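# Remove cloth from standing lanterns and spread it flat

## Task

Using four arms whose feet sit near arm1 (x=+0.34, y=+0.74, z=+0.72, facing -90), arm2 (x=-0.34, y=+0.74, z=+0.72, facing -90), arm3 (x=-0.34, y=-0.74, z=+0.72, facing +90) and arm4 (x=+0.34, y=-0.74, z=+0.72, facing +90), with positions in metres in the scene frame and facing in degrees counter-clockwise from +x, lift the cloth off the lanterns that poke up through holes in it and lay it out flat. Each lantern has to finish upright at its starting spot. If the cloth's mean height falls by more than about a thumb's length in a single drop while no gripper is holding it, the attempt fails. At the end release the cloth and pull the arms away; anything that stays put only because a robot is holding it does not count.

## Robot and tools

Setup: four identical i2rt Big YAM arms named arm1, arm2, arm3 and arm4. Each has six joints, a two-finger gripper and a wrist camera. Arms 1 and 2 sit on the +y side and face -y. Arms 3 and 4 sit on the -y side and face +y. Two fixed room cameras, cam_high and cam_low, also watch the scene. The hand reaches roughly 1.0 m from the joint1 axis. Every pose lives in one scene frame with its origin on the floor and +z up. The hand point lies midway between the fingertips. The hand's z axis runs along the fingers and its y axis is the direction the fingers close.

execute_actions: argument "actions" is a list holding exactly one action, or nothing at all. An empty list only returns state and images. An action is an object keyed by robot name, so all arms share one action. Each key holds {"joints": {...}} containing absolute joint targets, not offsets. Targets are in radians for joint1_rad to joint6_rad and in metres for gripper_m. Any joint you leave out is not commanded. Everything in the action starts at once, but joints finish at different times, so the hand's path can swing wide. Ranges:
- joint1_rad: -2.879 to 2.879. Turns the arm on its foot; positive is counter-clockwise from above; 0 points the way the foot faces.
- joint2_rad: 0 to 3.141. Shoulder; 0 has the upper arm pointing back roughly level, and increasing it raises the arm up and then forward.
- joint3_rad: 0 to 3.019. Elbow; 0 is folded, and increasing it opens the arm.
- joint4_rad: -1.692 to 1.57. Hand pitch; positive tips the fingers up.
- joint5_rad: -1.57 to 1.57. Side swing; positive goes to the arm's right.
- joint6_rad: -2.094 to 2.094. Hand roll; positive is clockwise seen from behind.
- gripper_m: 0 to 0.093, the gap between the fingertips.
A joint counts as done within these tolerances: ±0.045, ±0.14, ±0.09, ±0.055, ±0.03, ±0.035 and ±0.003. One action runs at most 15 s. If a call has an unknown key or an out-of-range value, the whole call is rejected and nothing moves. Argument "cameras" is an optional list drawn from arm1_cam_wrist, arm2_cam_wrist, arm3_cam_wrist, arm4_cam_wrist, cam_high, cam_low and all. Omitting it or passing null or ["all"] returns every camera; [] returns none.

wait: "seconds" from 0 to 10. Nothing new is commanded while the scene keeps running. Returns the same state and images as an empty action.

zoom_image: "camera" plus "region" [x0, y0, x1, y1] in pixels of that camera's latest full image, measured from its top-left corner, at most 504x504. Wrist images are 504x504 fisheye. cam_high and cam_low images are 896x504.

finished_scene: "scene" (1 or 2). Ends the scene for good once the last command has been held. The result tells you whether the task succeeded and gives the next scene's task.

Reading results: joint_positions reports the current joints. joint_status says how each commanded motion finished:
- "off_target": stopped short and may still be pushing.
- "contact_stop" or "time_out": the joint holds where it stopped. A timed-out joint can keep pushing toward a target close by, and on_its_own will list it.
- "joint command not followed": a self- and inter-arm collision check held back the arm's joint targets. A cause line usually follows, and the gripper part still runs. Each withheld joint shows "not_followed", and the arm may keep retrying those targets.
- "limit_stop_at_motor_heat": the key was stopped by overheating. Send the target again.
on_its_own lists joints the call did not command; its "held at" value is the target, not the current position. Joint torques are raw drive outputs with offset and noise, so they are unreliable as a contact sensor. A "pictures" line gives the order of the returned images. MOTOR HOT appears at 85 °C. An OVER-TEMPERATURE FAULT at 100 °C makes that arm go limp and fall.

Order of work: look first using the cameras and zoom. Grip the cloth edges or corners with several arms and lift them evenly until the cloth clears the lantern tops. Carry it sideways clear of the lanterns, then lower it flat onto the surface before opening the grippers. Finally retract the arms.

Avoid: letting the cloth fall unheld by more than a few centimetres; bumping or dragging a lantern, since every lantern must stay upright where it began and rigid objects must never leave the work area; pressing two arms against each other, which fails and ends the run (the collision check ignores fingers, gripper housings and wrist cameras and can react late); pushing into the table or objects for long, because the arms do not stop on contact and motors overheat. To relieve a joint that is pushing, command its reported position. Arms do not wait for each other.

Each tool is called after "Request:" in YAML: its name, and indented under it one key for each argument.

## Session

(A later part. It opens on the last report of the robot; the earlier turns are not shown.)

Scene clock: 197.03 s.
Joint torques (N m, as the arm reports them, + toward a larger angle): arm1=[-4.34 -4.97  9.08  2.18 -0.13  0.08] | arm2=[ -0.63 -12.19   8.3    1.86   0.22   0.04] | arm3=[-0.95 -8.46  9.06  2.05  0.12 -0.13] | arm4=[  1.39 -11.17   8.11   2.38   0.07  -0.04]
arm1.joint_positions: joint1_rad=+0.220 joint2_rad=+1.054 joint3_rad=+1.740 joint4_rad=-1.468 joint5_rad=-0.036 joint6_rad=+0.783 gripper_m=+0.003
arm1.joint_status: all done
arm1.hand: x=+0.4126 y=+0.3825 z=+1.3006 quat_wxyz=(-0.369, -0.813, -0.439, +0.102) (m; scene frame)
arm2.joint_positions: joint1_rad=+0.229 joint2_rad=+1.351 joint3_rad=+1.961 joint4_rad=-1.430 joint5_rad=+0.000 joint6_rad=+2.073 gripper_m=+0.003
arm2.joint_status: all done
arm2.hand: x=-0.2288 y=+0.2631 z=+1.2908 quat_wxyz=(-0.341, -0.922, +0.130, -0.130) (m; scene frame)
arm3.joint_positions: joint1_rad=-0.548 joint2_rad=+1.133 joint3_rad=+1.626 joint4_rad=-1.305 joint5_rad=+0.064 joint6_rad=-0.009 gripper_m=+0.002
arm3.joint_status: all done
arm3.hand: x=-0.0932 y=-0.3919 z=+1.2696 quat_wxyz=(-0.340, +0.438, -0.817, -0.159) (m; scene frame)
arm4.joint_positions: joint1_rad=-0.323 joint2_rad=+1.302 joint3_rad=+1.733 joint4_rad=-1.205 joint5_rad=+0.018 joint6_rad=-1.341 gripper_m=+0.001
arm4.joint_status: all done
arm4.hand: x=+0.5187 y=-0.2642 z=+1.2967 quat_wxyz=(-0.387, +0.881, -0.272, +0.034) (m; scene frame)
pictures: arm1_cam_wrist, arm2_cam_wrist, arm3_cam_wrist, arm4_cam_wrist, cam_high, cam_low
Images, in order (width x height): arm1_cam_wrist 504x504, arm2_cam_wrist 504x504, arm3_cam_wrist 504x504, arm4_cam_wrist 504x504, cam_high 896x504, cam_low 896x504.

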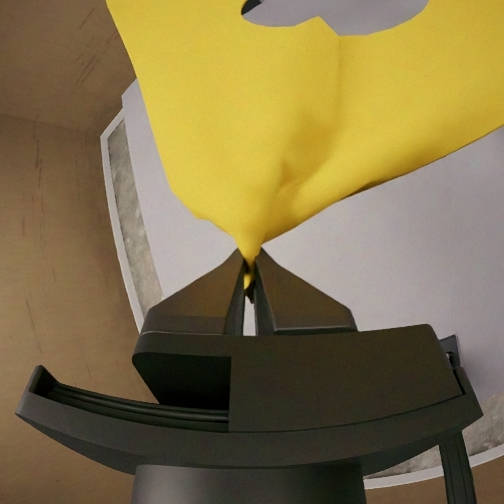

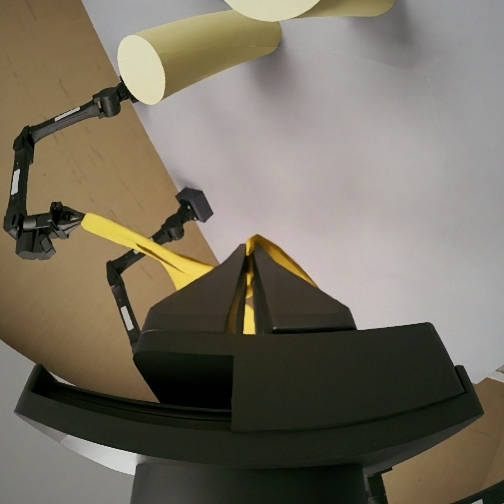

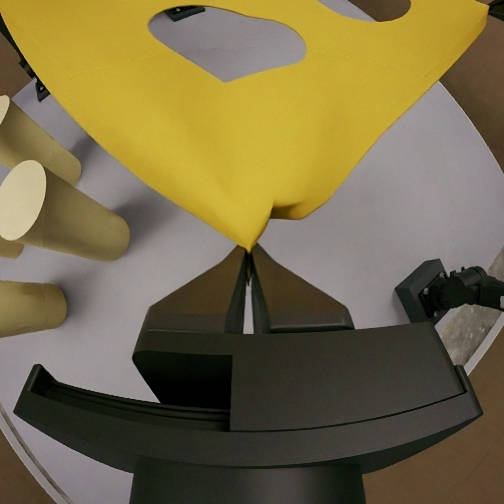

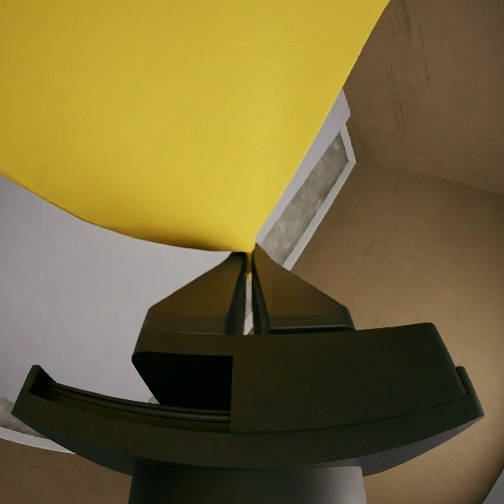

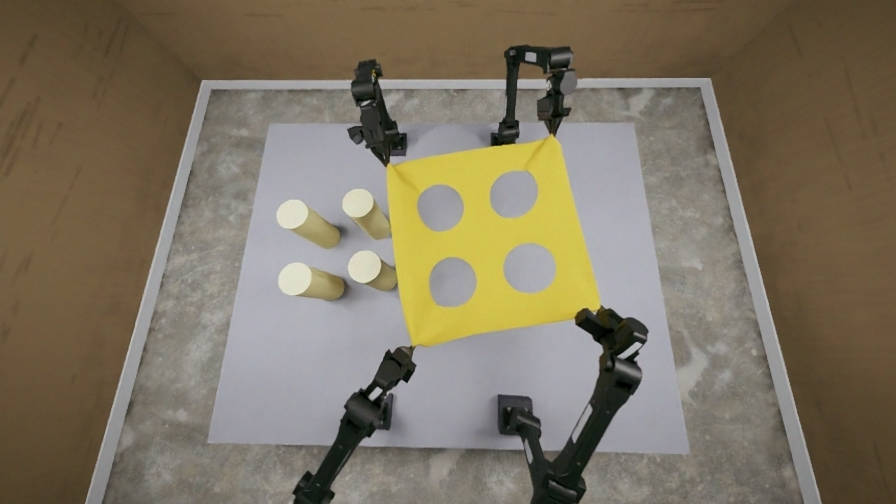

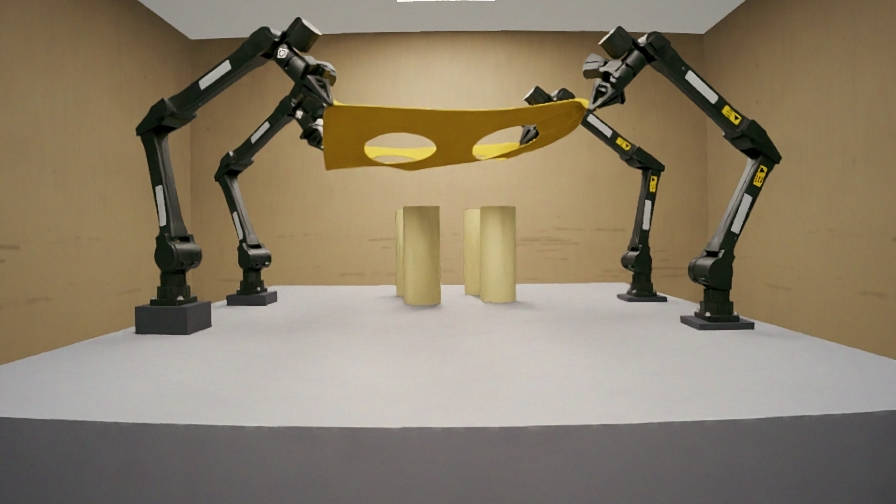

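I'll check the current state and camera views before continuing.

Request:
execute_actions:
  actions: []

Scene clock: 199.97 s.
Joint torques (N m, as the arm reports them, + toward a larger angle): arm1=[-4.41 -5.03  9.09  2.16 -0.13  0.11] | arm2=[ -0.59 -12.13   8.32   1.85   0.22   0.03] | arm3=[-0.96 -8.48  9.02  2.05  0.12 -0.13] | arm4=[  1.37 -10.91   8.14   2.37   0.07  -0.03]
arm1.joint_positions: joint1_rad=+0.220 joint2_rad=+1.054 joint3_rad=+1.740 joint4_rad=-1.468 joint5_rad=-0.036 joint6_rad=+0.784 gripper_m=+0.003
arm1.joint_status: all done
arm1.hand: x=+0.4126 y=+0.3825 z=+1.3006 quat_wxyz=(-0.369, -0.813, -0.439, +0.102) (m; scene frame)
arm2.joint_positions: joint1_rad=+0.229 joint2_rad=+1.351 joint3_rad=+1.961 joint4_rad=-1.430 joint5_rad=+0.000 joint6_rad=+2.073 gripper_m=+0.003
arm2.joint_status: all done
arm2.hand: x=-0.2288 y=+0.2631 z=+1.2908 quat_wxyz=(-0.341, -0.922, +0.130, -0.130) (m; scene frame)
arm3.joint_positions: joint1_rad=-0.548 joint2_rad=+1.133 joint3_rad=+1.626 joint4_rad=-1.305 joint5_rad=+0.064 joint6_rad=-0.009 gripper_m=+0.002
arm3.joint_status: all done
arm3.hand: x=-0.0932 y=-0.3919 z=+1.2696 quat_wxyz=(-0.340, +0.438, -0.817, -0.159) (m; scene frame)
arm4.joint_positions: joint1_rad=-0.323 joint2_rad=+1.302 joint3_rad=+1.733 joint4_rad=-1.205 joint5_rad=+0.018 joint6_rad=-1.342 gripper_m=+0.001
arm4.joint_status: all done
arm4.hand: x=+0.5187 y=-0.2642 z=+1.2967 quat_wxyz=(-0.387, +0.881, -0.272, +0.034) (m; scene frame)
pictures: arm1_cam_wrist, arm2_cam_wrist, arm3_cam_wrist, arm4_cam_wrist, cam_high, cam_low
Images, in order (width x height): arm1_cam_wrist 504x504, arm2_cam_wrist 504x504, arm3_cam_wrist 504x504, arm4_cam_wrist 504x504, cam_high 896x504, cam_low 896x504.

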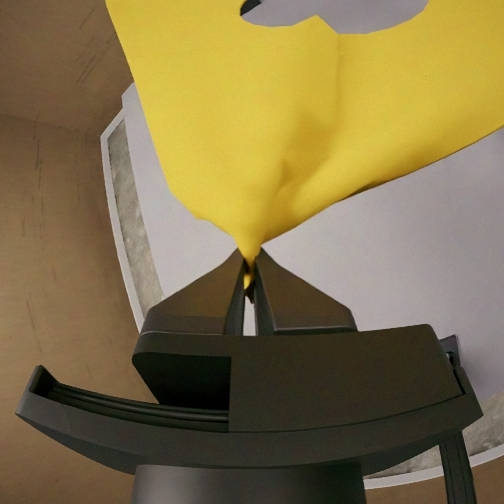

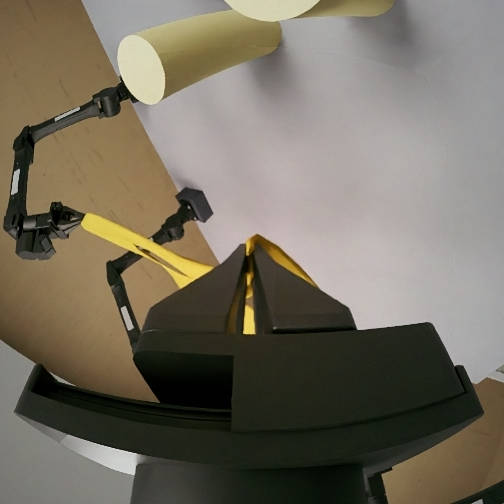

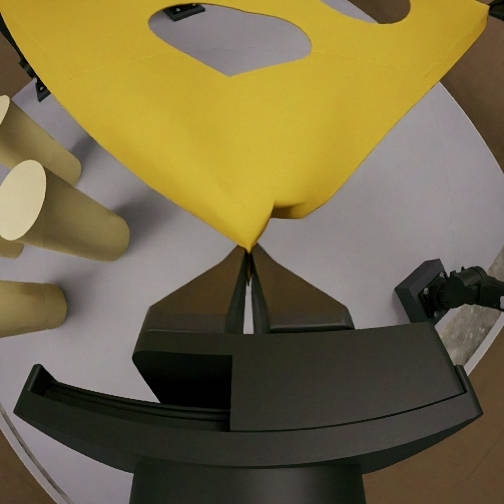

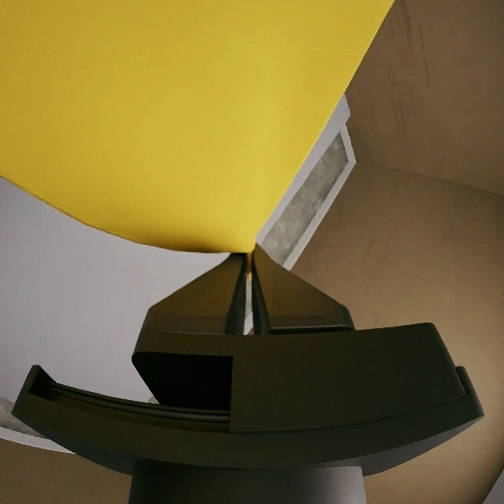

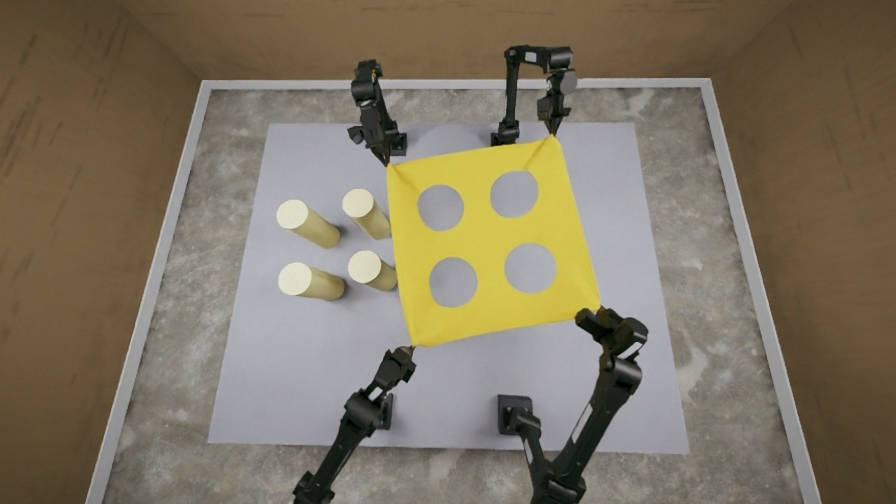

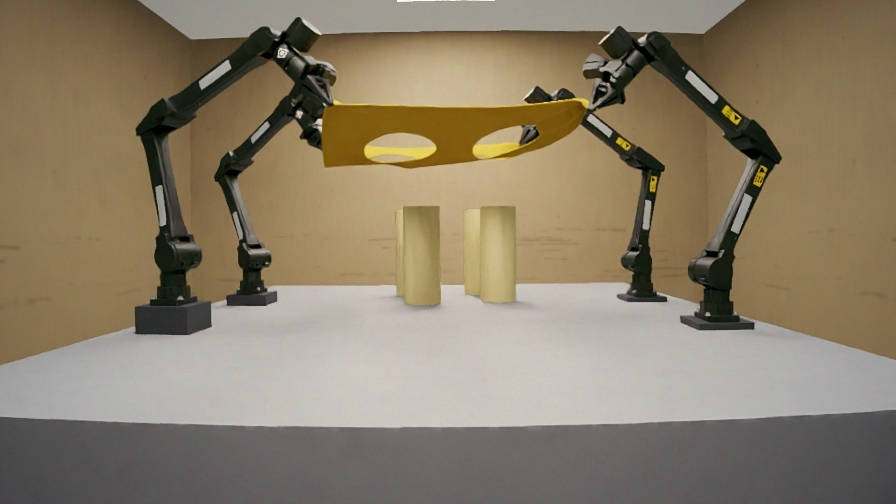

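Request:
execute_actions:
  actions:
    - {"arm1":{"joints":{"joint1_rad":0.481,"joint2_rad":1.113,"joint3_rad":1.625,"joint4_rad":-1.445,"joint6_rad":1.0}},"arm2":{"joints":{"joint1_rad":0.398,"joint2_rad":1.402,"joint3_rad":1.88,"joint4_rad":-1.412}},"arm3":{"joints":{"joint1_rad":-0.712,"joint2_rad":1.295,"joint3_rad":1.73,"joint4_rad":-1.335,"joint6_rad":-0.167}},"arm4":{"joints":{"joint1_rad":-0.495,"joint2_rad":1.435,"joint4_rad":-1.25,"joint6_rad":-1.5}}}
  cameras: ["cam_high","cam_low","arm4_cam_wrist","arm3_cam_wrist"]

Scene clock: 211.80 s.
Joint torques (N m, as the arm reports them, + toward a larger angle): arm1=[-4.84 -7.11 10.08  1.8  -0.16  0.11] | arm2=[ -0.61 -13.36   9.27   1.35   0.23   0.04] | arm3=[ -1.13 -10.37  10.82   0.57   0.21  -0.11] | arm4=[  1.18 -13.82   9.12   1.22   0.1   -0.06]
arm1.joint_positions: joint1_rad=+0.472 joint2_rad=+1.129 joint3_rad=+1.600 joint4_rad=-1.457 joint5_rad=-0.034 joint6_rad=+0.985 gripper_m=+0.003
arm1.joint_status: all done
arm1.hand: x=+0.5122 y=+0.3814 z=+1.2079 quat_wxyz=(-0.286, -0.833, -0.474, +0.009) (m; scene frame)
arm2.joint_positions: joint1_rad=+0.411 joint2_rad=+1.419 joint3_rad=+1.863 joint4_rad=-1.416 joint5_rad=+0.000 joint6_rad=+2.074 gripper_m=+0.003
arm2.joint_status: all done
arm2.hand: x=-0.1332 y=+0.2639 z=+1.2129 quat_wxyz=(-0.263, -0.955, +0.048, -0.130) (m; scene frame)
arm3.joint_positions: joint1_rad=-0.708 joint2_rad=+1.305 joint3_rad=+1.695 joint4_rad=-1.318 joint5_rad=+0.061 joint6_rad=-0.159 gripper_m=+0.002
arm3.joint_status: all done
arm3.hand: x=-0.0001 y=-0.3882 z=+1.2267 quat_wxyz=(-0.308, +0.446, -0.836, -0.087) (m; scene frame)
arm4.joint_positions: joint1_rad=-0.497 joint2_rad=+1.458 joint3_rad=+1.724 joint4_rad=-1.241 joint5_rad=+0.017 joint6_rad=-1.489 gripper_m=+0.001
arm4.joint_status: all done
arm4.hand: x=+0.6204 y=-0.2655 z=+1.2059 quat_wxyz=(-0.284, +0.910, -0.293, +0.074) (m; scene frame)
pictures: arm3_cam_wrist, arm4_cam_wrist, cam_high, cam_low
Images, in order (width x height): arm3_cam_wrist 504x504, arm4_cam_wrist 504x504, cam_high 896x504, cam_low 896x504.

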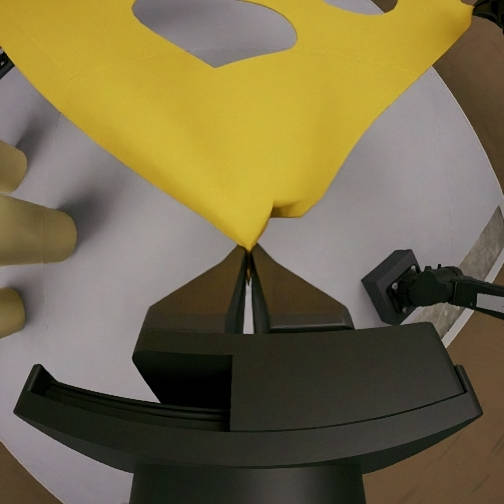

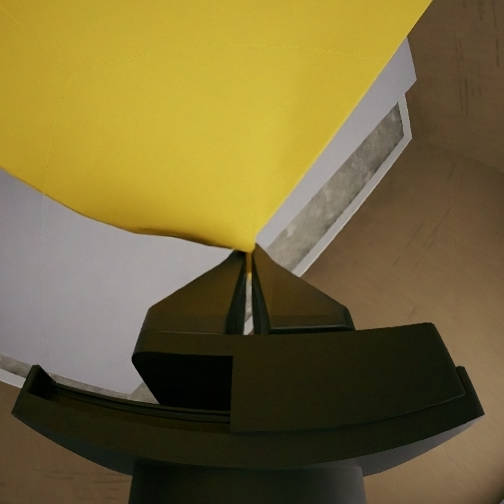

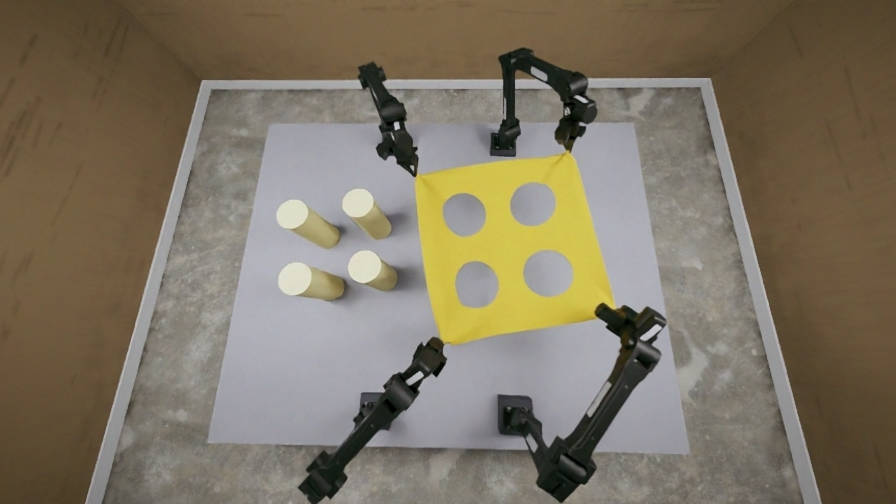

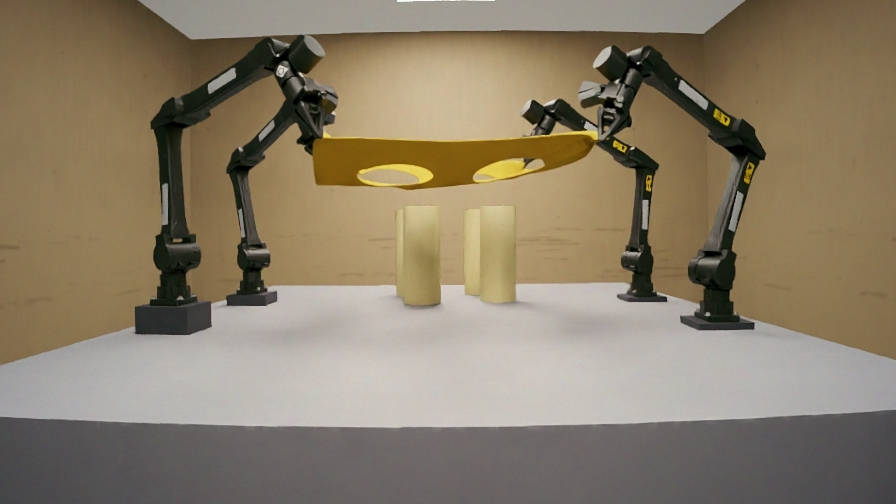

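Request:
execute_actions:
  actions:
    - {"arm1":{"joints":{"joint1_rad":0.487,"joint2_rad":1.132,"joint3_rad":1.345,"joint4_rad":-1.333,"joint6_rad":1.05}},"arm2":{"joints":{"joint2_rad":1.436,"joint3_rad":1.618,"joint4_rad":-1.308}},"arm3":{"joints":{"joint2_rad":1.347,"joint3_rad":1.452,"joint4_rad":-1.232,"joint6_rad":-0.178}},"arm4":{"joints":{"joint2_rad":1.512,"joint3_rad":1.553,"joint4_rad":-1.162,"joint6_rad":-1.53}}}
  cameras: ["cam_high","cam_low","arm4_cam_wrist"]

Scene clock: 218.00 s.
Joint torques (N m, as the arm reports them, + toward a larger angle): arm1=[-4.48 -7.92 10.38  1.52 -0.16  0.13] | arm2=[ -0.85 -13.99   9.68   1.06   0.24   0.05] | arm3=[ -0.89 -12.06   9.86   1.38   0.21  -0.13] | arm4=[  1.06 -14.38   9.04   1.74   0.09  -0.05]
arm1.joint_positions: joint1_rad=+0.472 joint2_rad=+1.146 joint3_rad=+1.324 joint4_rad=-1.345 joint5_rad=-0.034 joint6_rad=+1.034 gripper_m=+0.003
arm1.joint_status: all done
arm1.hand: x=+0.5122 y=+0.3790 z=+1.0829 quat_wxyz=(-0.198, -0.865, -0.462, -0.003) (m; scene frame)
arm2.joint_positions: joint1_rad=+0.411 joint2_rad=+1.443 joint3_rad=+1.602 joint4_rad=-1.311 joint5_rad=+0.000 joint6_rad=+2.074 gripper_m=+0.003
arm2.joint_status: all done
arm2.hand: x=-0.1320 y=+0.2619 z=+1.0874 quat_wxyz=(-0.184, -0.977, +0.049, -0.092) (m; scene frame)
arm3.joint_positions: joint1_rad=-0.708 joint2_rad=+1.359 joint3_rad=+1.434 joint4_rad=-1.245 joint5_rad=+0.061 joint6_rad=-0.169 gripper_m=+0.002
arm3.joint_status: all done
arm3.hand: x=-0.0032 y=-0.3884 z=+1.0821 quat_wxyz=(-0.198, +0.470, -0.859, -0.046) (m; scene frame)
arm4.joint_positions: joint1_rad=-0.497 joint2_rad=+1.527 joint3_rad=+1.548 joint4_rad=-1.177 joint5_rad=+0.017 joint6_rad=-1.519 gripper_m=+0.001
arm4.joint_status: all done
arm4.hand: x=+0.6208 y=-0.2648 z=+1.0898 quat_wxyz=(-0.198, +0.936, -0.285, +0.057) (m; scene frame)
pictures: arm4_cam_wrist, cam_high, cam_low
Images, in order (width x height): arm4_cam_wrist 504x504, cam_high 896x504, cam_low 896x504.

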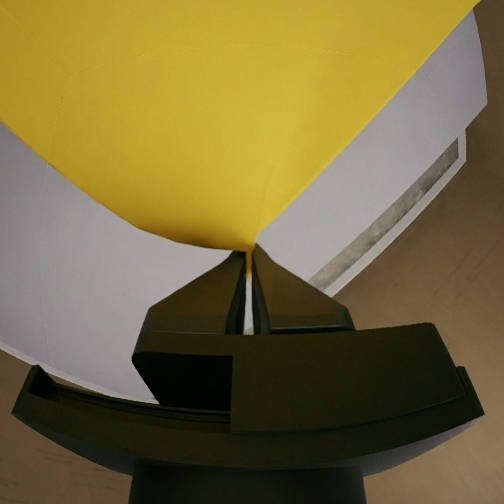

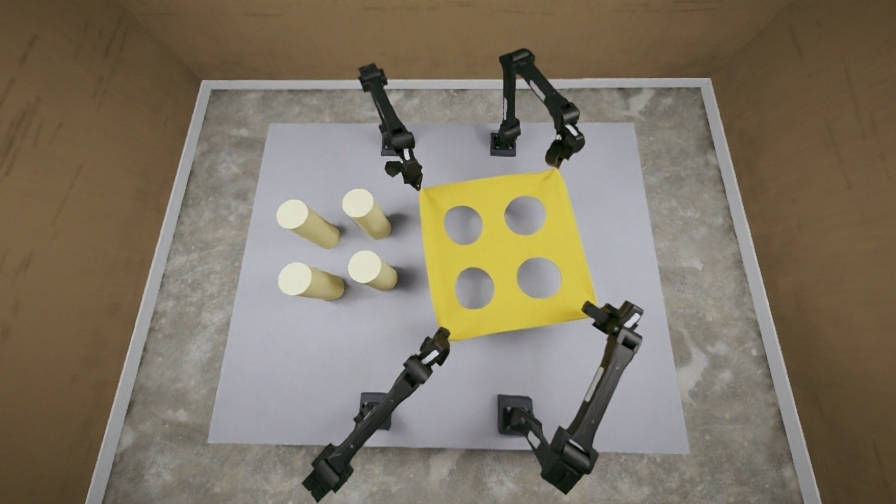

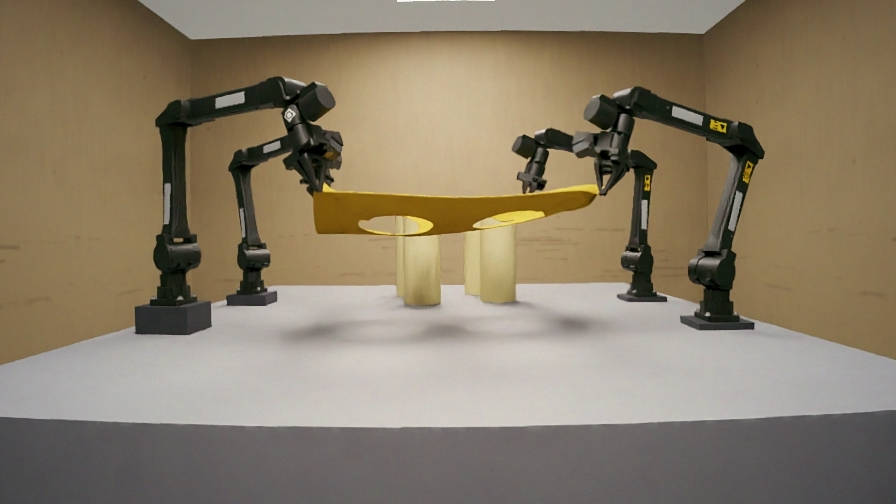

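Request:
execute_actions:
  actions:
    - {"arm1":{"joints":{"joint1_rad":0.5,"joint2_rad":1.25,"joint3_rad":1.13,"joint4_rad":-1.193,"joint6_rad":1.058}},"arm2":{"joints":{"joint2_rad":1.556,"joint3_rad":1.442,"joint4_rad":-1.205}},"arm3":{"joints":{"joint2_rad":1.482,"joint3_rad":1.286,"joint4_rad":-1.119}},"arm4":{"joints":{"joint1_rad":-0.515,"joint2_rad":1.672,"joint3_rad":1.428,"joint4_rad":-1.076,"joint6_rad":-1.535}}}
  cameras: ["cam_high","cam_low","arm4_cam_wrist"]

Scene clock: 225.27 s.
Joint torques (N m, as the arm reports them, + toward a larger angle): arm1=[-3.93 -9.53 10.65  1.01 -0.14  0.13] | arm2=[ -0.43 -16.41   9.87   0.42   0.26   0.06] | arm3=[ -1.02 -13.13   9.86   0.95   0.2   -0.13] | arm4=[  0.04 -16.77   8.64   1.27   0.08  -0.08]
arm1.joint_positions: joint1_rad=+0.479 joint2_rad=+1.269 joint3_rad=+1.100 joint4_rad=-1.199 joint5_rad=-0.034 joint6_rad=+1.042 gripper_m=+0.003
arm1.joint_status: all done
arm1.hand: x=+0.5132 y=+0.3806 z=+0.9446 quat_wxyz=(-0.098, -0.879, -0.466, -0.009) (m; scene frame)
arm2.joint_positions: joint1_rad=+0.411 joint2_rad=+1.579 joint3_rad=+1.419 joint4_rad=-1.205 joint5_rad=+0.000 joint6_rad=+2.074 gripper_m=+0.003
arm2.joint_status: all done
arm2.hand: x=-0.1311 y=+0.2608 z=+0.9435 quat_wxyz=(-0.089, -0.994, +0.050, -0.045) (m; scene frame)
arm3.joint_positions: joint1_rad=-0.708 joint2_rad=+1.487 joint3_rad=+1.264 joint4_rad=-1.129 joint5_rad=+0.062 joint6_rad=-0.169 gripper_m=+0.002
arm3.joint_status: all done
arm3.hand: x=-0.0051 y=-0.3877 z=+0.9538 quat_wxyz=(-0.114, +0.480, -0.870, -0.016) (m; scene frame)
arm4.joint_positions: joint1_rad=-0.497 joint2_rad=+1.698 joint3_rad=+1.420 joint4_rad=-1.086 joint5_rad=+0.017 joint6_rad=-1.524 gripper_m=+0.001
arm4.joint_status: all done
arm4.hand: x=+0.6210 y=-0.2644 z=+0.9465 quat_wxyz=(-0.097, +0.953, -0.286, +0.033) (m; scene frame)
pictures: arm4_cam_wrist, cam_high, cam_low
Images, in order (width x height): arm4_cam_wrist 504x504, cam_high 896x504, cam_low 896x504.

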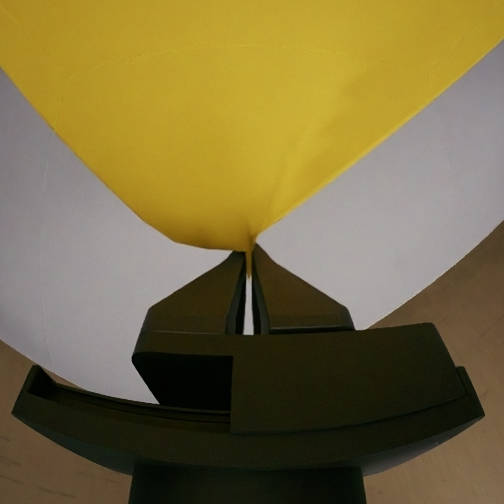

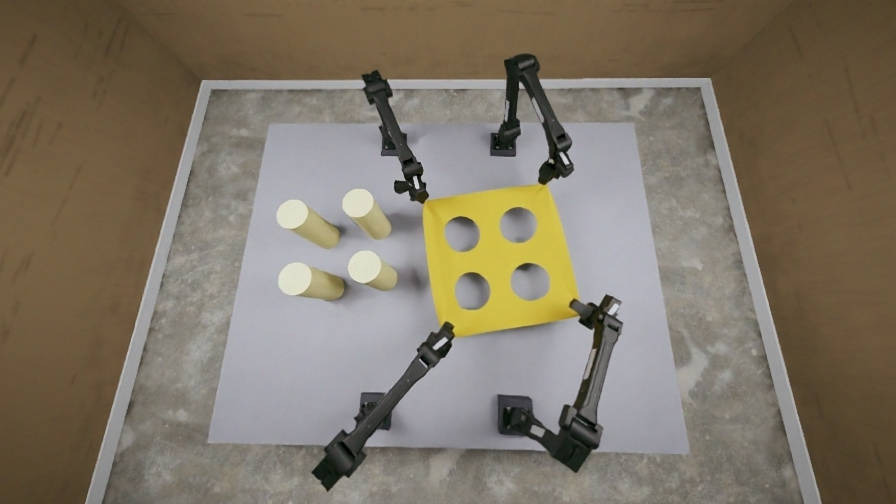

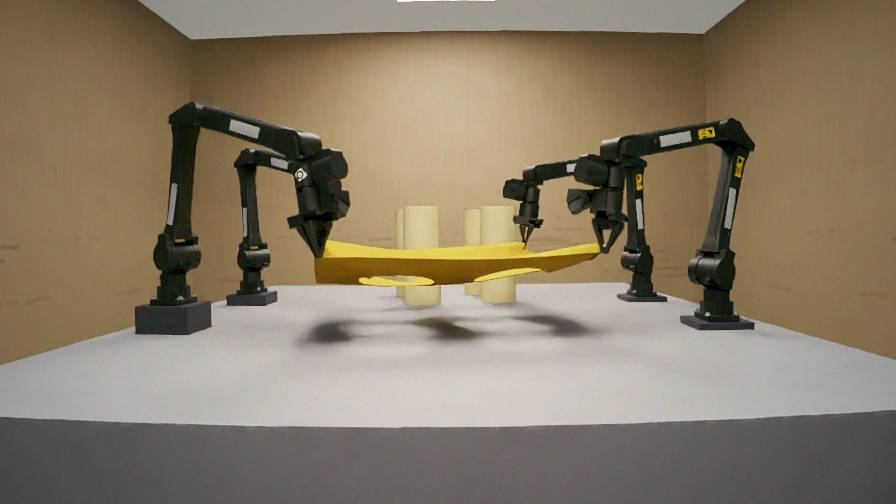

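Request:
execute_actions:
  actions:
    - {"arm1":{"joints":{"joint2_rad":1.415,"joint3_rad":1.005,"joint4_rad":-1.017}},"arm2":{"joints":{"joint2_rad":1.698,"joint3_rad":1.348,"joint4_rad":-1.083}},"arm3":{"joints":{"joint2_rad":1.655,"joint3_rad":1.193,"joint4_rad":-0.977}},"arm4":{"joints":{"joint2_rad":1.84,"joint3_rad":1.376,"joint4_rad":-0.971}}}
  cameras: ["cam_high","cam_low","arm4_cam_wrist"]

Scene clock: 231.90 s.
Joint torques (N m, as the arm reports them, + toward a larger angle): arm1=[ -3.85 -11.51   9.     0.86  -0.14   0.15] | arm2=[ -0.49 -16.68   8.55   0.27   0.25   0.07] | arm3=[ -0.87 -14.5    8.44   0.62   0.2   -0.13] | arm4=[ -0.08 -17.08   7.35   1.06   0.09  -0.07]
arm1.joint_positions: joint1_rad=+0.479 joint2_rad=+1.435 joint3_rad=+0.984 joint4_rad=-1.023 joint5_rad=-0.034 joint6_rad=+1.042 gripper_m=+0.003
arm1.joint_status: all done
arm1.hand: x=+0.5146 y=+0.3757 z=+0.8415 quat_wxyz=(-0.046, -0.883, -0.467, -0.011) (m; scene frame)
arm2.joint_positions: joint1_rad=+0.411 joint2_rad=+1.711 joint3_rad=+1.334 joint4_rad=-1.083 joint5_rad=+0.000 joint6_rad=+2.074 gripper_m=+0.003
arm2.joint_status: all done
arm2.hand: x=-0.1293 y=+0.2572 z=+0.8481 quat_wxyz=(-0.048, -0.997, +0.050, -0.025) (m; scene frame)
arm3.joint_positions: joint1_rad=-0.708 joint2_rad=+1.661 joint3_rad=+1.179 joint4_rad=-0.986 joint5_rad=+0.062 joint6_rad=-0.169 gripper_m=+0.002
arm3.joint_status: all done
arm3.hand: x=-0.0037 y=-0.3836 z=+0.8442 quat_wxyz=(-0.059, +0.484, -0.873, +0.004) (m; scene frame)
arm4.joint_positions: joint1_rad=-0.497 joint2_rad=+1.857 joint3_rad=+1.371 joint4_rad=-0.979 joint5_rad=+0.017 joint6_rad=-1.525 gripper_m=+0.001
arm4.joint_status: all done
arm4.hand: x=+0.6224 y=-0.2620 z=+0.8467 quat_wxyz=(-0.049, +0.957, -0.287, +0.021) (m; scene frame)
pictures: arm4_cam_wrist, cam_high, cam_low
Images, in order (width x height): arm4_cam_wrist 504x504, cam_high 896x504, cam_low 896x504.

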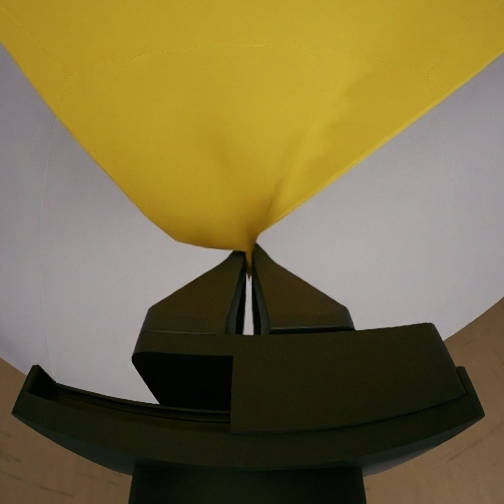

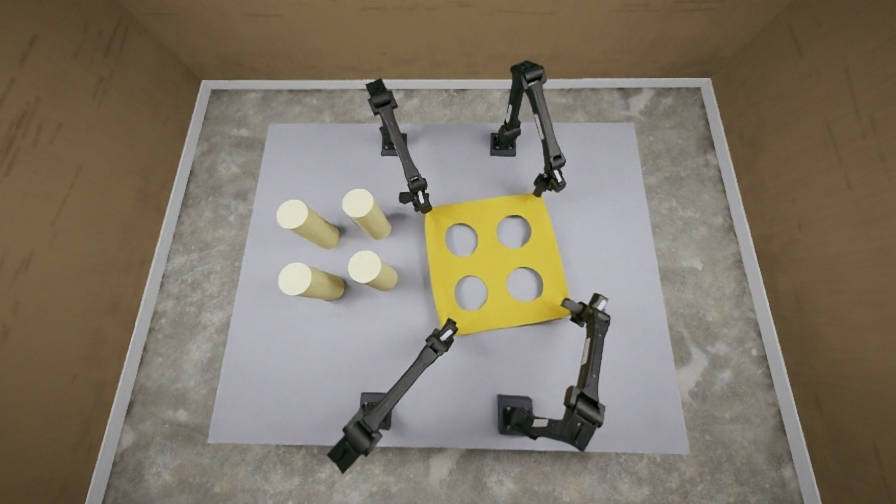

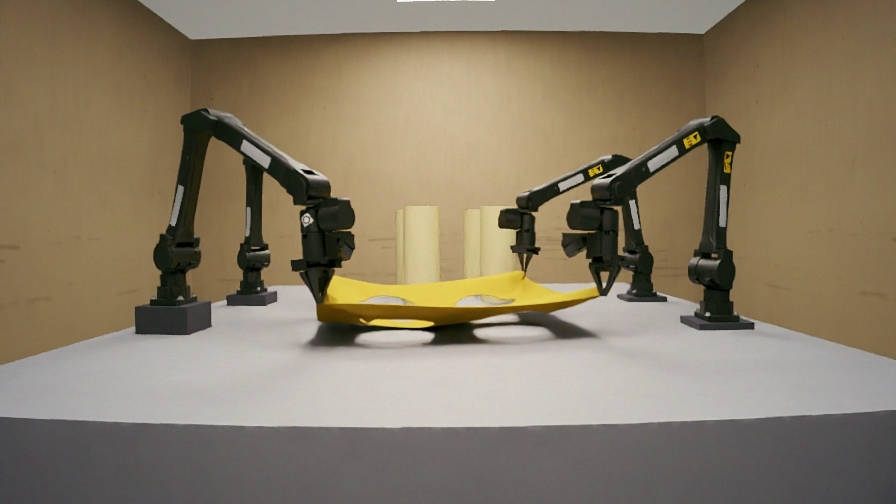

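Request:
execute_actions:
  actions:
    - {"arm1":{"joints":{"joint2_rad":1.598,"joint3_rad":0.933,"joint4_rad":-0.848}},"arm2":{"joints":{"joint2_rad":1.843,"joint3_rad":1.278,"joint4_rad":-0.96}},"arm3":{"joints":{"joint2_rad":1.835,"joint3_rad":1.138,"joint4_rad":-0.825}},"arm4":{"joints":{"joint2_rad":2.007,"joint3_rad":1.36,"joint4_rad":-0.88}}}

Scene clock: 240.30 s.
Joint torques (N m, as the arm reports them, + toward a larger angle): arm1=[ -4.08 -12.48   7.13   0.59  -0.14   0.14] | arm2=[ -0.66 -17.89   7.4    0.     0.23   0.07] | arm3=[ -0.79 -15.62   7.25   0.67   0.2   -0.13] | arm4=[  0.   -18.46   6.07   0.88   0.09  -0.09]
arm1.joint_positions: joint1_rad=+0.482 joint2_rad=+1.619 joint3_rad=+0.921 joint4_rad=-0.853 joint5_rad=-0.034 joint6_rad=+1.043 gripper_m=+0.003
arm1.joint_status: all done
arm1.hand: x=+0.5148 y=+0.3766 z=+0.7520 quat_wxyz=(-0.008, -0.884, -0.468, -0.013) (m; scene frame)
arm2.joint_positions: joint1_rad=+0.411 joint2_rad=+1.849 joint3_rad=+1.268 joint4_rad=-0.959 joint5_rad=+0.000 joint6_rad=+2.074 gripper_m=+0.003
arm2.joint_status: all done
arm2.hand: x=-0.1320 y=+0.2636 z=+0.7571 quat_wxyz=(-0.011, -0.999, +0.050, -0.007) (m; scene frame)
arm3.joint_positions: joint1_rad=-0.708 joint2_rad=+1.841 joint3_rad=+1.126 joint4_rad=-0.836 joint5_rad=+0.062 joint6_rad=-0.169 gripper_m=+0.002
arm3.joint_status: all done
arm3.hand: x=-0.0078 y=-0.3861 z=+0.7460 quat_wxyz=(-0.020, +0.486, -0.874, +0.017) (m; scene frame)
arm4.joint_positions: joint1_rad=-0.497 joint2_rad=+2.020 joint3_rad=+1.359 joint4_rad=-0.885 joint5_rad=+0.017 joint6_rad=-1.525 gripper_m=+0.001
arm4.joint_status: all done
arm4.hand: x=+0.6210 y=-0.2644 z=+0.7566 quat_wxyz=(-0.009, +0.958, -0.287, +0.011) (m; scene frame)
pictures: arm1_cam_wrist, arm2_cam_wrist, arm3_cam_wrist, arm4_cam_wrist, cam_high, cam_low
Images, in order (width x height): arm1_cam_wrist 504x504, arm2_cam_wrist 504x504, arm3_cam_wrist 504x504, arm4_cam_wrist 504x504, cam_high 896x504, cam_low 896x504.

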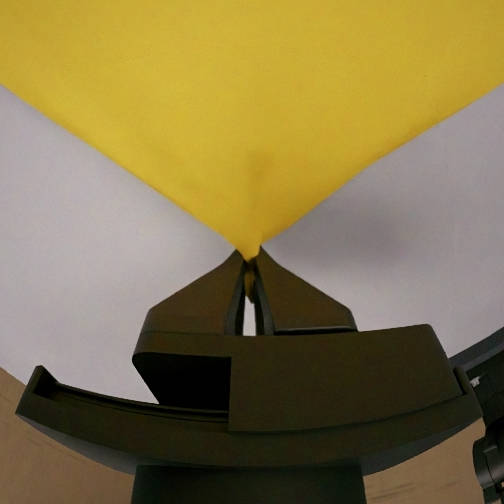

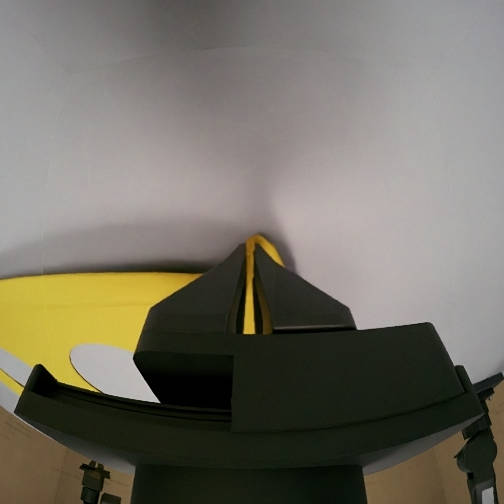

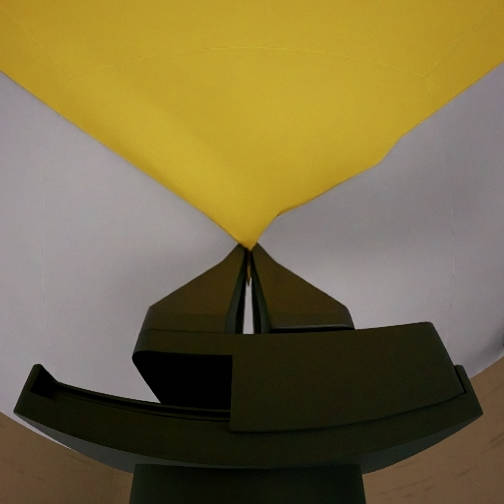

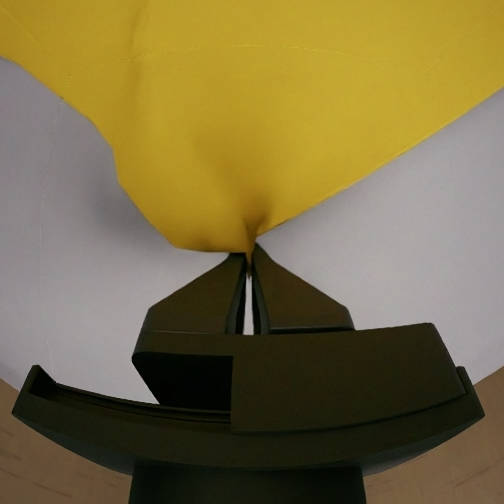

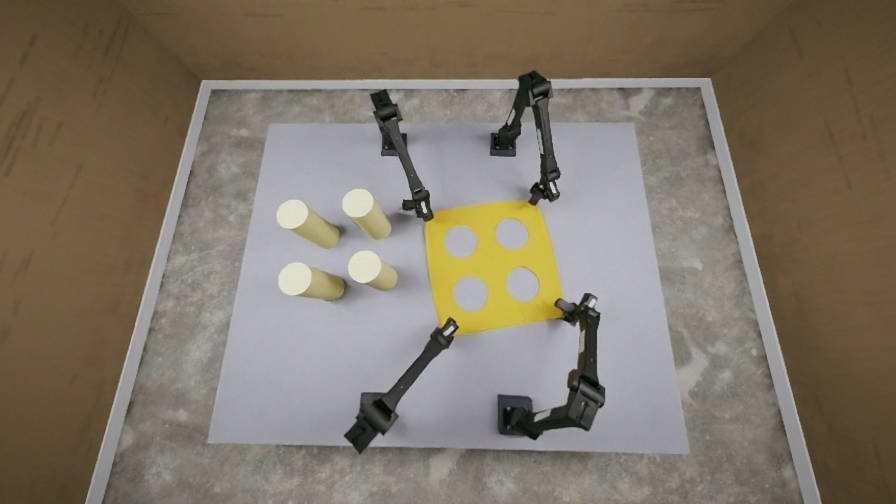

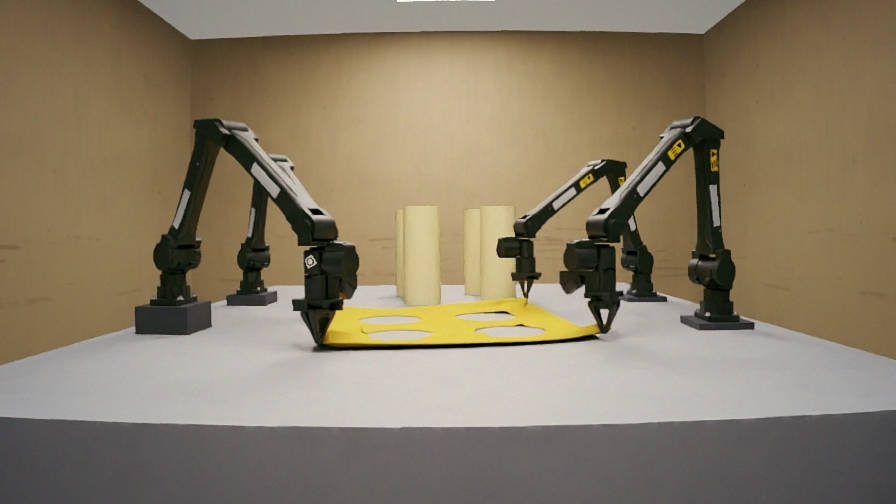

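Request:
zoom_image:
  camera: "cam_high"
  region: [400, 180, 620, 350]

Request:
zoom_image:
  camera: "cam_low"
  region: [280, 270, 640, 370]

Region (400, 180, 620, 350) of cam_high's 896x504 image, scaled by 2.291, with more detail than that image has; it fills the top 389 rows of this view, and the rest is white.

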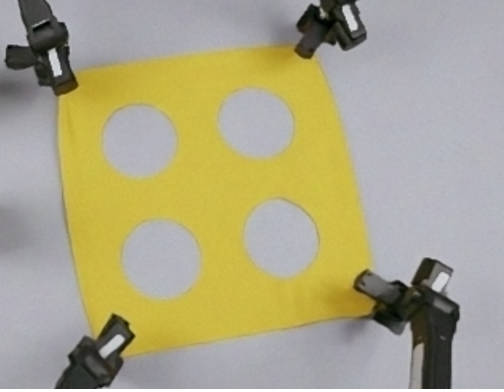

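Region (280, 270, 640, 370) of cam_low's 896x504 image, scaled by 1.400, with more detail than that image has.

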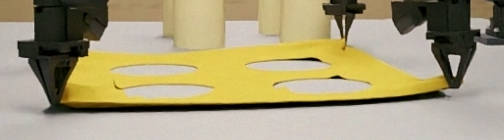

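Request:
execute_actions:
  actions:
    - {"arm1":{"joints":{"joint2_rad":1.62}},"arm2":{"joints":{"joint2_rad":1.868}},"arm3":{"joints":{"joint2_rad":1.856}},"arm4":{"joints":{"joint2_rad":2.027}}}
  cameras: ["cam_low","arm4_cam_wrist","arm2_cam_wrist"]

Scene clock: 243.07 s.
Joint torques (N m, as the arm reports them, + toward a larger angle): arm1=[ -3.86 -10.75   7.16   0.62  -0.15   0.16] | arm2=[ -0.66 -15.48   7.31   0.06   0.23   0.07] | arm3=[ -1.   -14.04   7.08   0.65   0.21  -0.13] | arm4=[ -0.02 -16.8    6.16   0.82   0.09  -0.09]
arm1.joint_positions: joint1_rad=+0.482 joint2_rad=+1.619 joint3_rad=+0.921 joint4_rad=-0.853 joint5_rad=-0.034 joint6_rad=+1.043 gripper_m=+0.003
arm1.joint_status: all done
arm1.hand: x=+0.5148 y=+0.3766 z=+0.7520 quat_wxyz=(-0.008, -0.884, -0.468, -0.013) (m; scene frame)
arm2.joint_positions: joint1_rad=+0.411 joint2_rad=+1.849 joint3_rad=+1.268 joint4_rad=-0.959 joint5_rad=+0.000 joint6_rad=+2.074 gripper_m=+0.003
arm2.joint_status: all done
arm2.hand: x=-0.1320 y=+0.2636 z=+0.7571 quat_wxyz=(-0.011, -0.999, +0.050, -0.007) (m; scene frame)
arm3.joint_positions: joint1_rad=-0.708 joint2_rad=+1.841 joint3_rad=+1.126 joint4_rad=-0.836 joint5_rad=+0.062 joint6_rad=-0.169 gripper_m=+0.002
arm3.joint_status: all done
arm3.hand: x=-0.0078 y=-0.3861 z=+0.7460 quat_wxyz=(-0.020, +0.486, -0.874, +0.017) (m; scene frame)
arm4.joint_positions: joint1_rad=-0.497 joint2_rad=+2.020 joint3_rad=+1.359 joint4_rad=-0.885 joint5_rad=+0.017 joint6_rad=-1.525 gripper_m=+0.001
arm4.joint_status: all done
arm4.hand: x=+0.6210 y=-0.2644 z=+0.7566 quat_wxyz=(-0.009, +0.958, -0.287, +0.011) (m; scene frame)
pictures: arm2_cam_wrist, arm4_cam_wrist, cam_low
Images, in order (width x height): arm2_cam_wrist 504x504, arm4_cam_wrist 504x504, cam_low 896x504.

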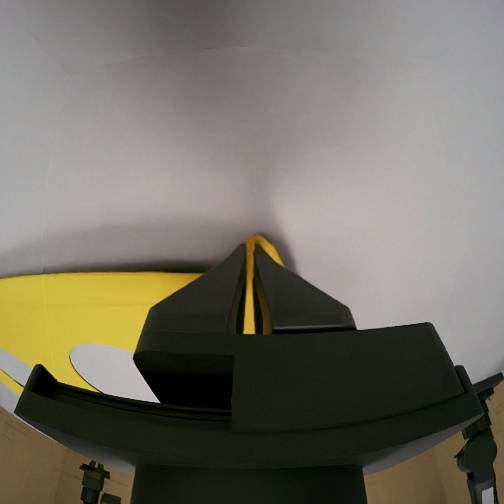

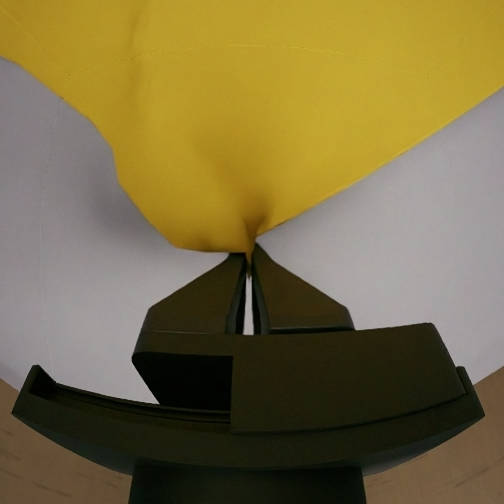

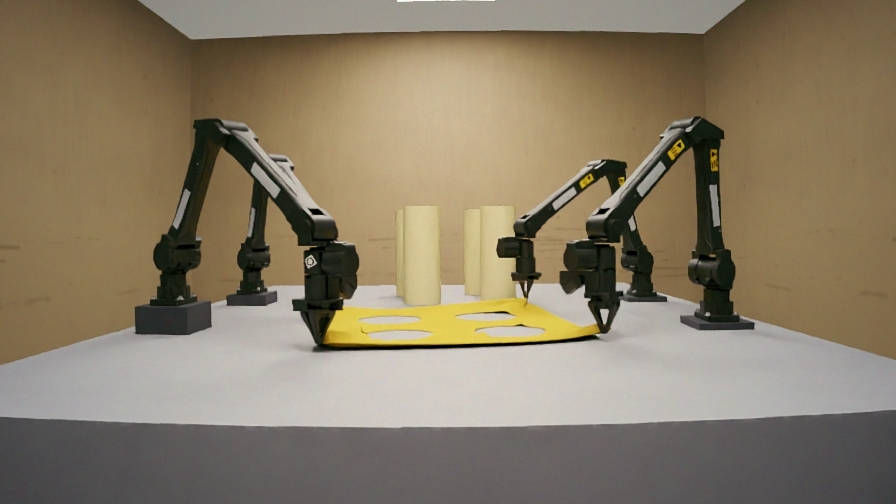

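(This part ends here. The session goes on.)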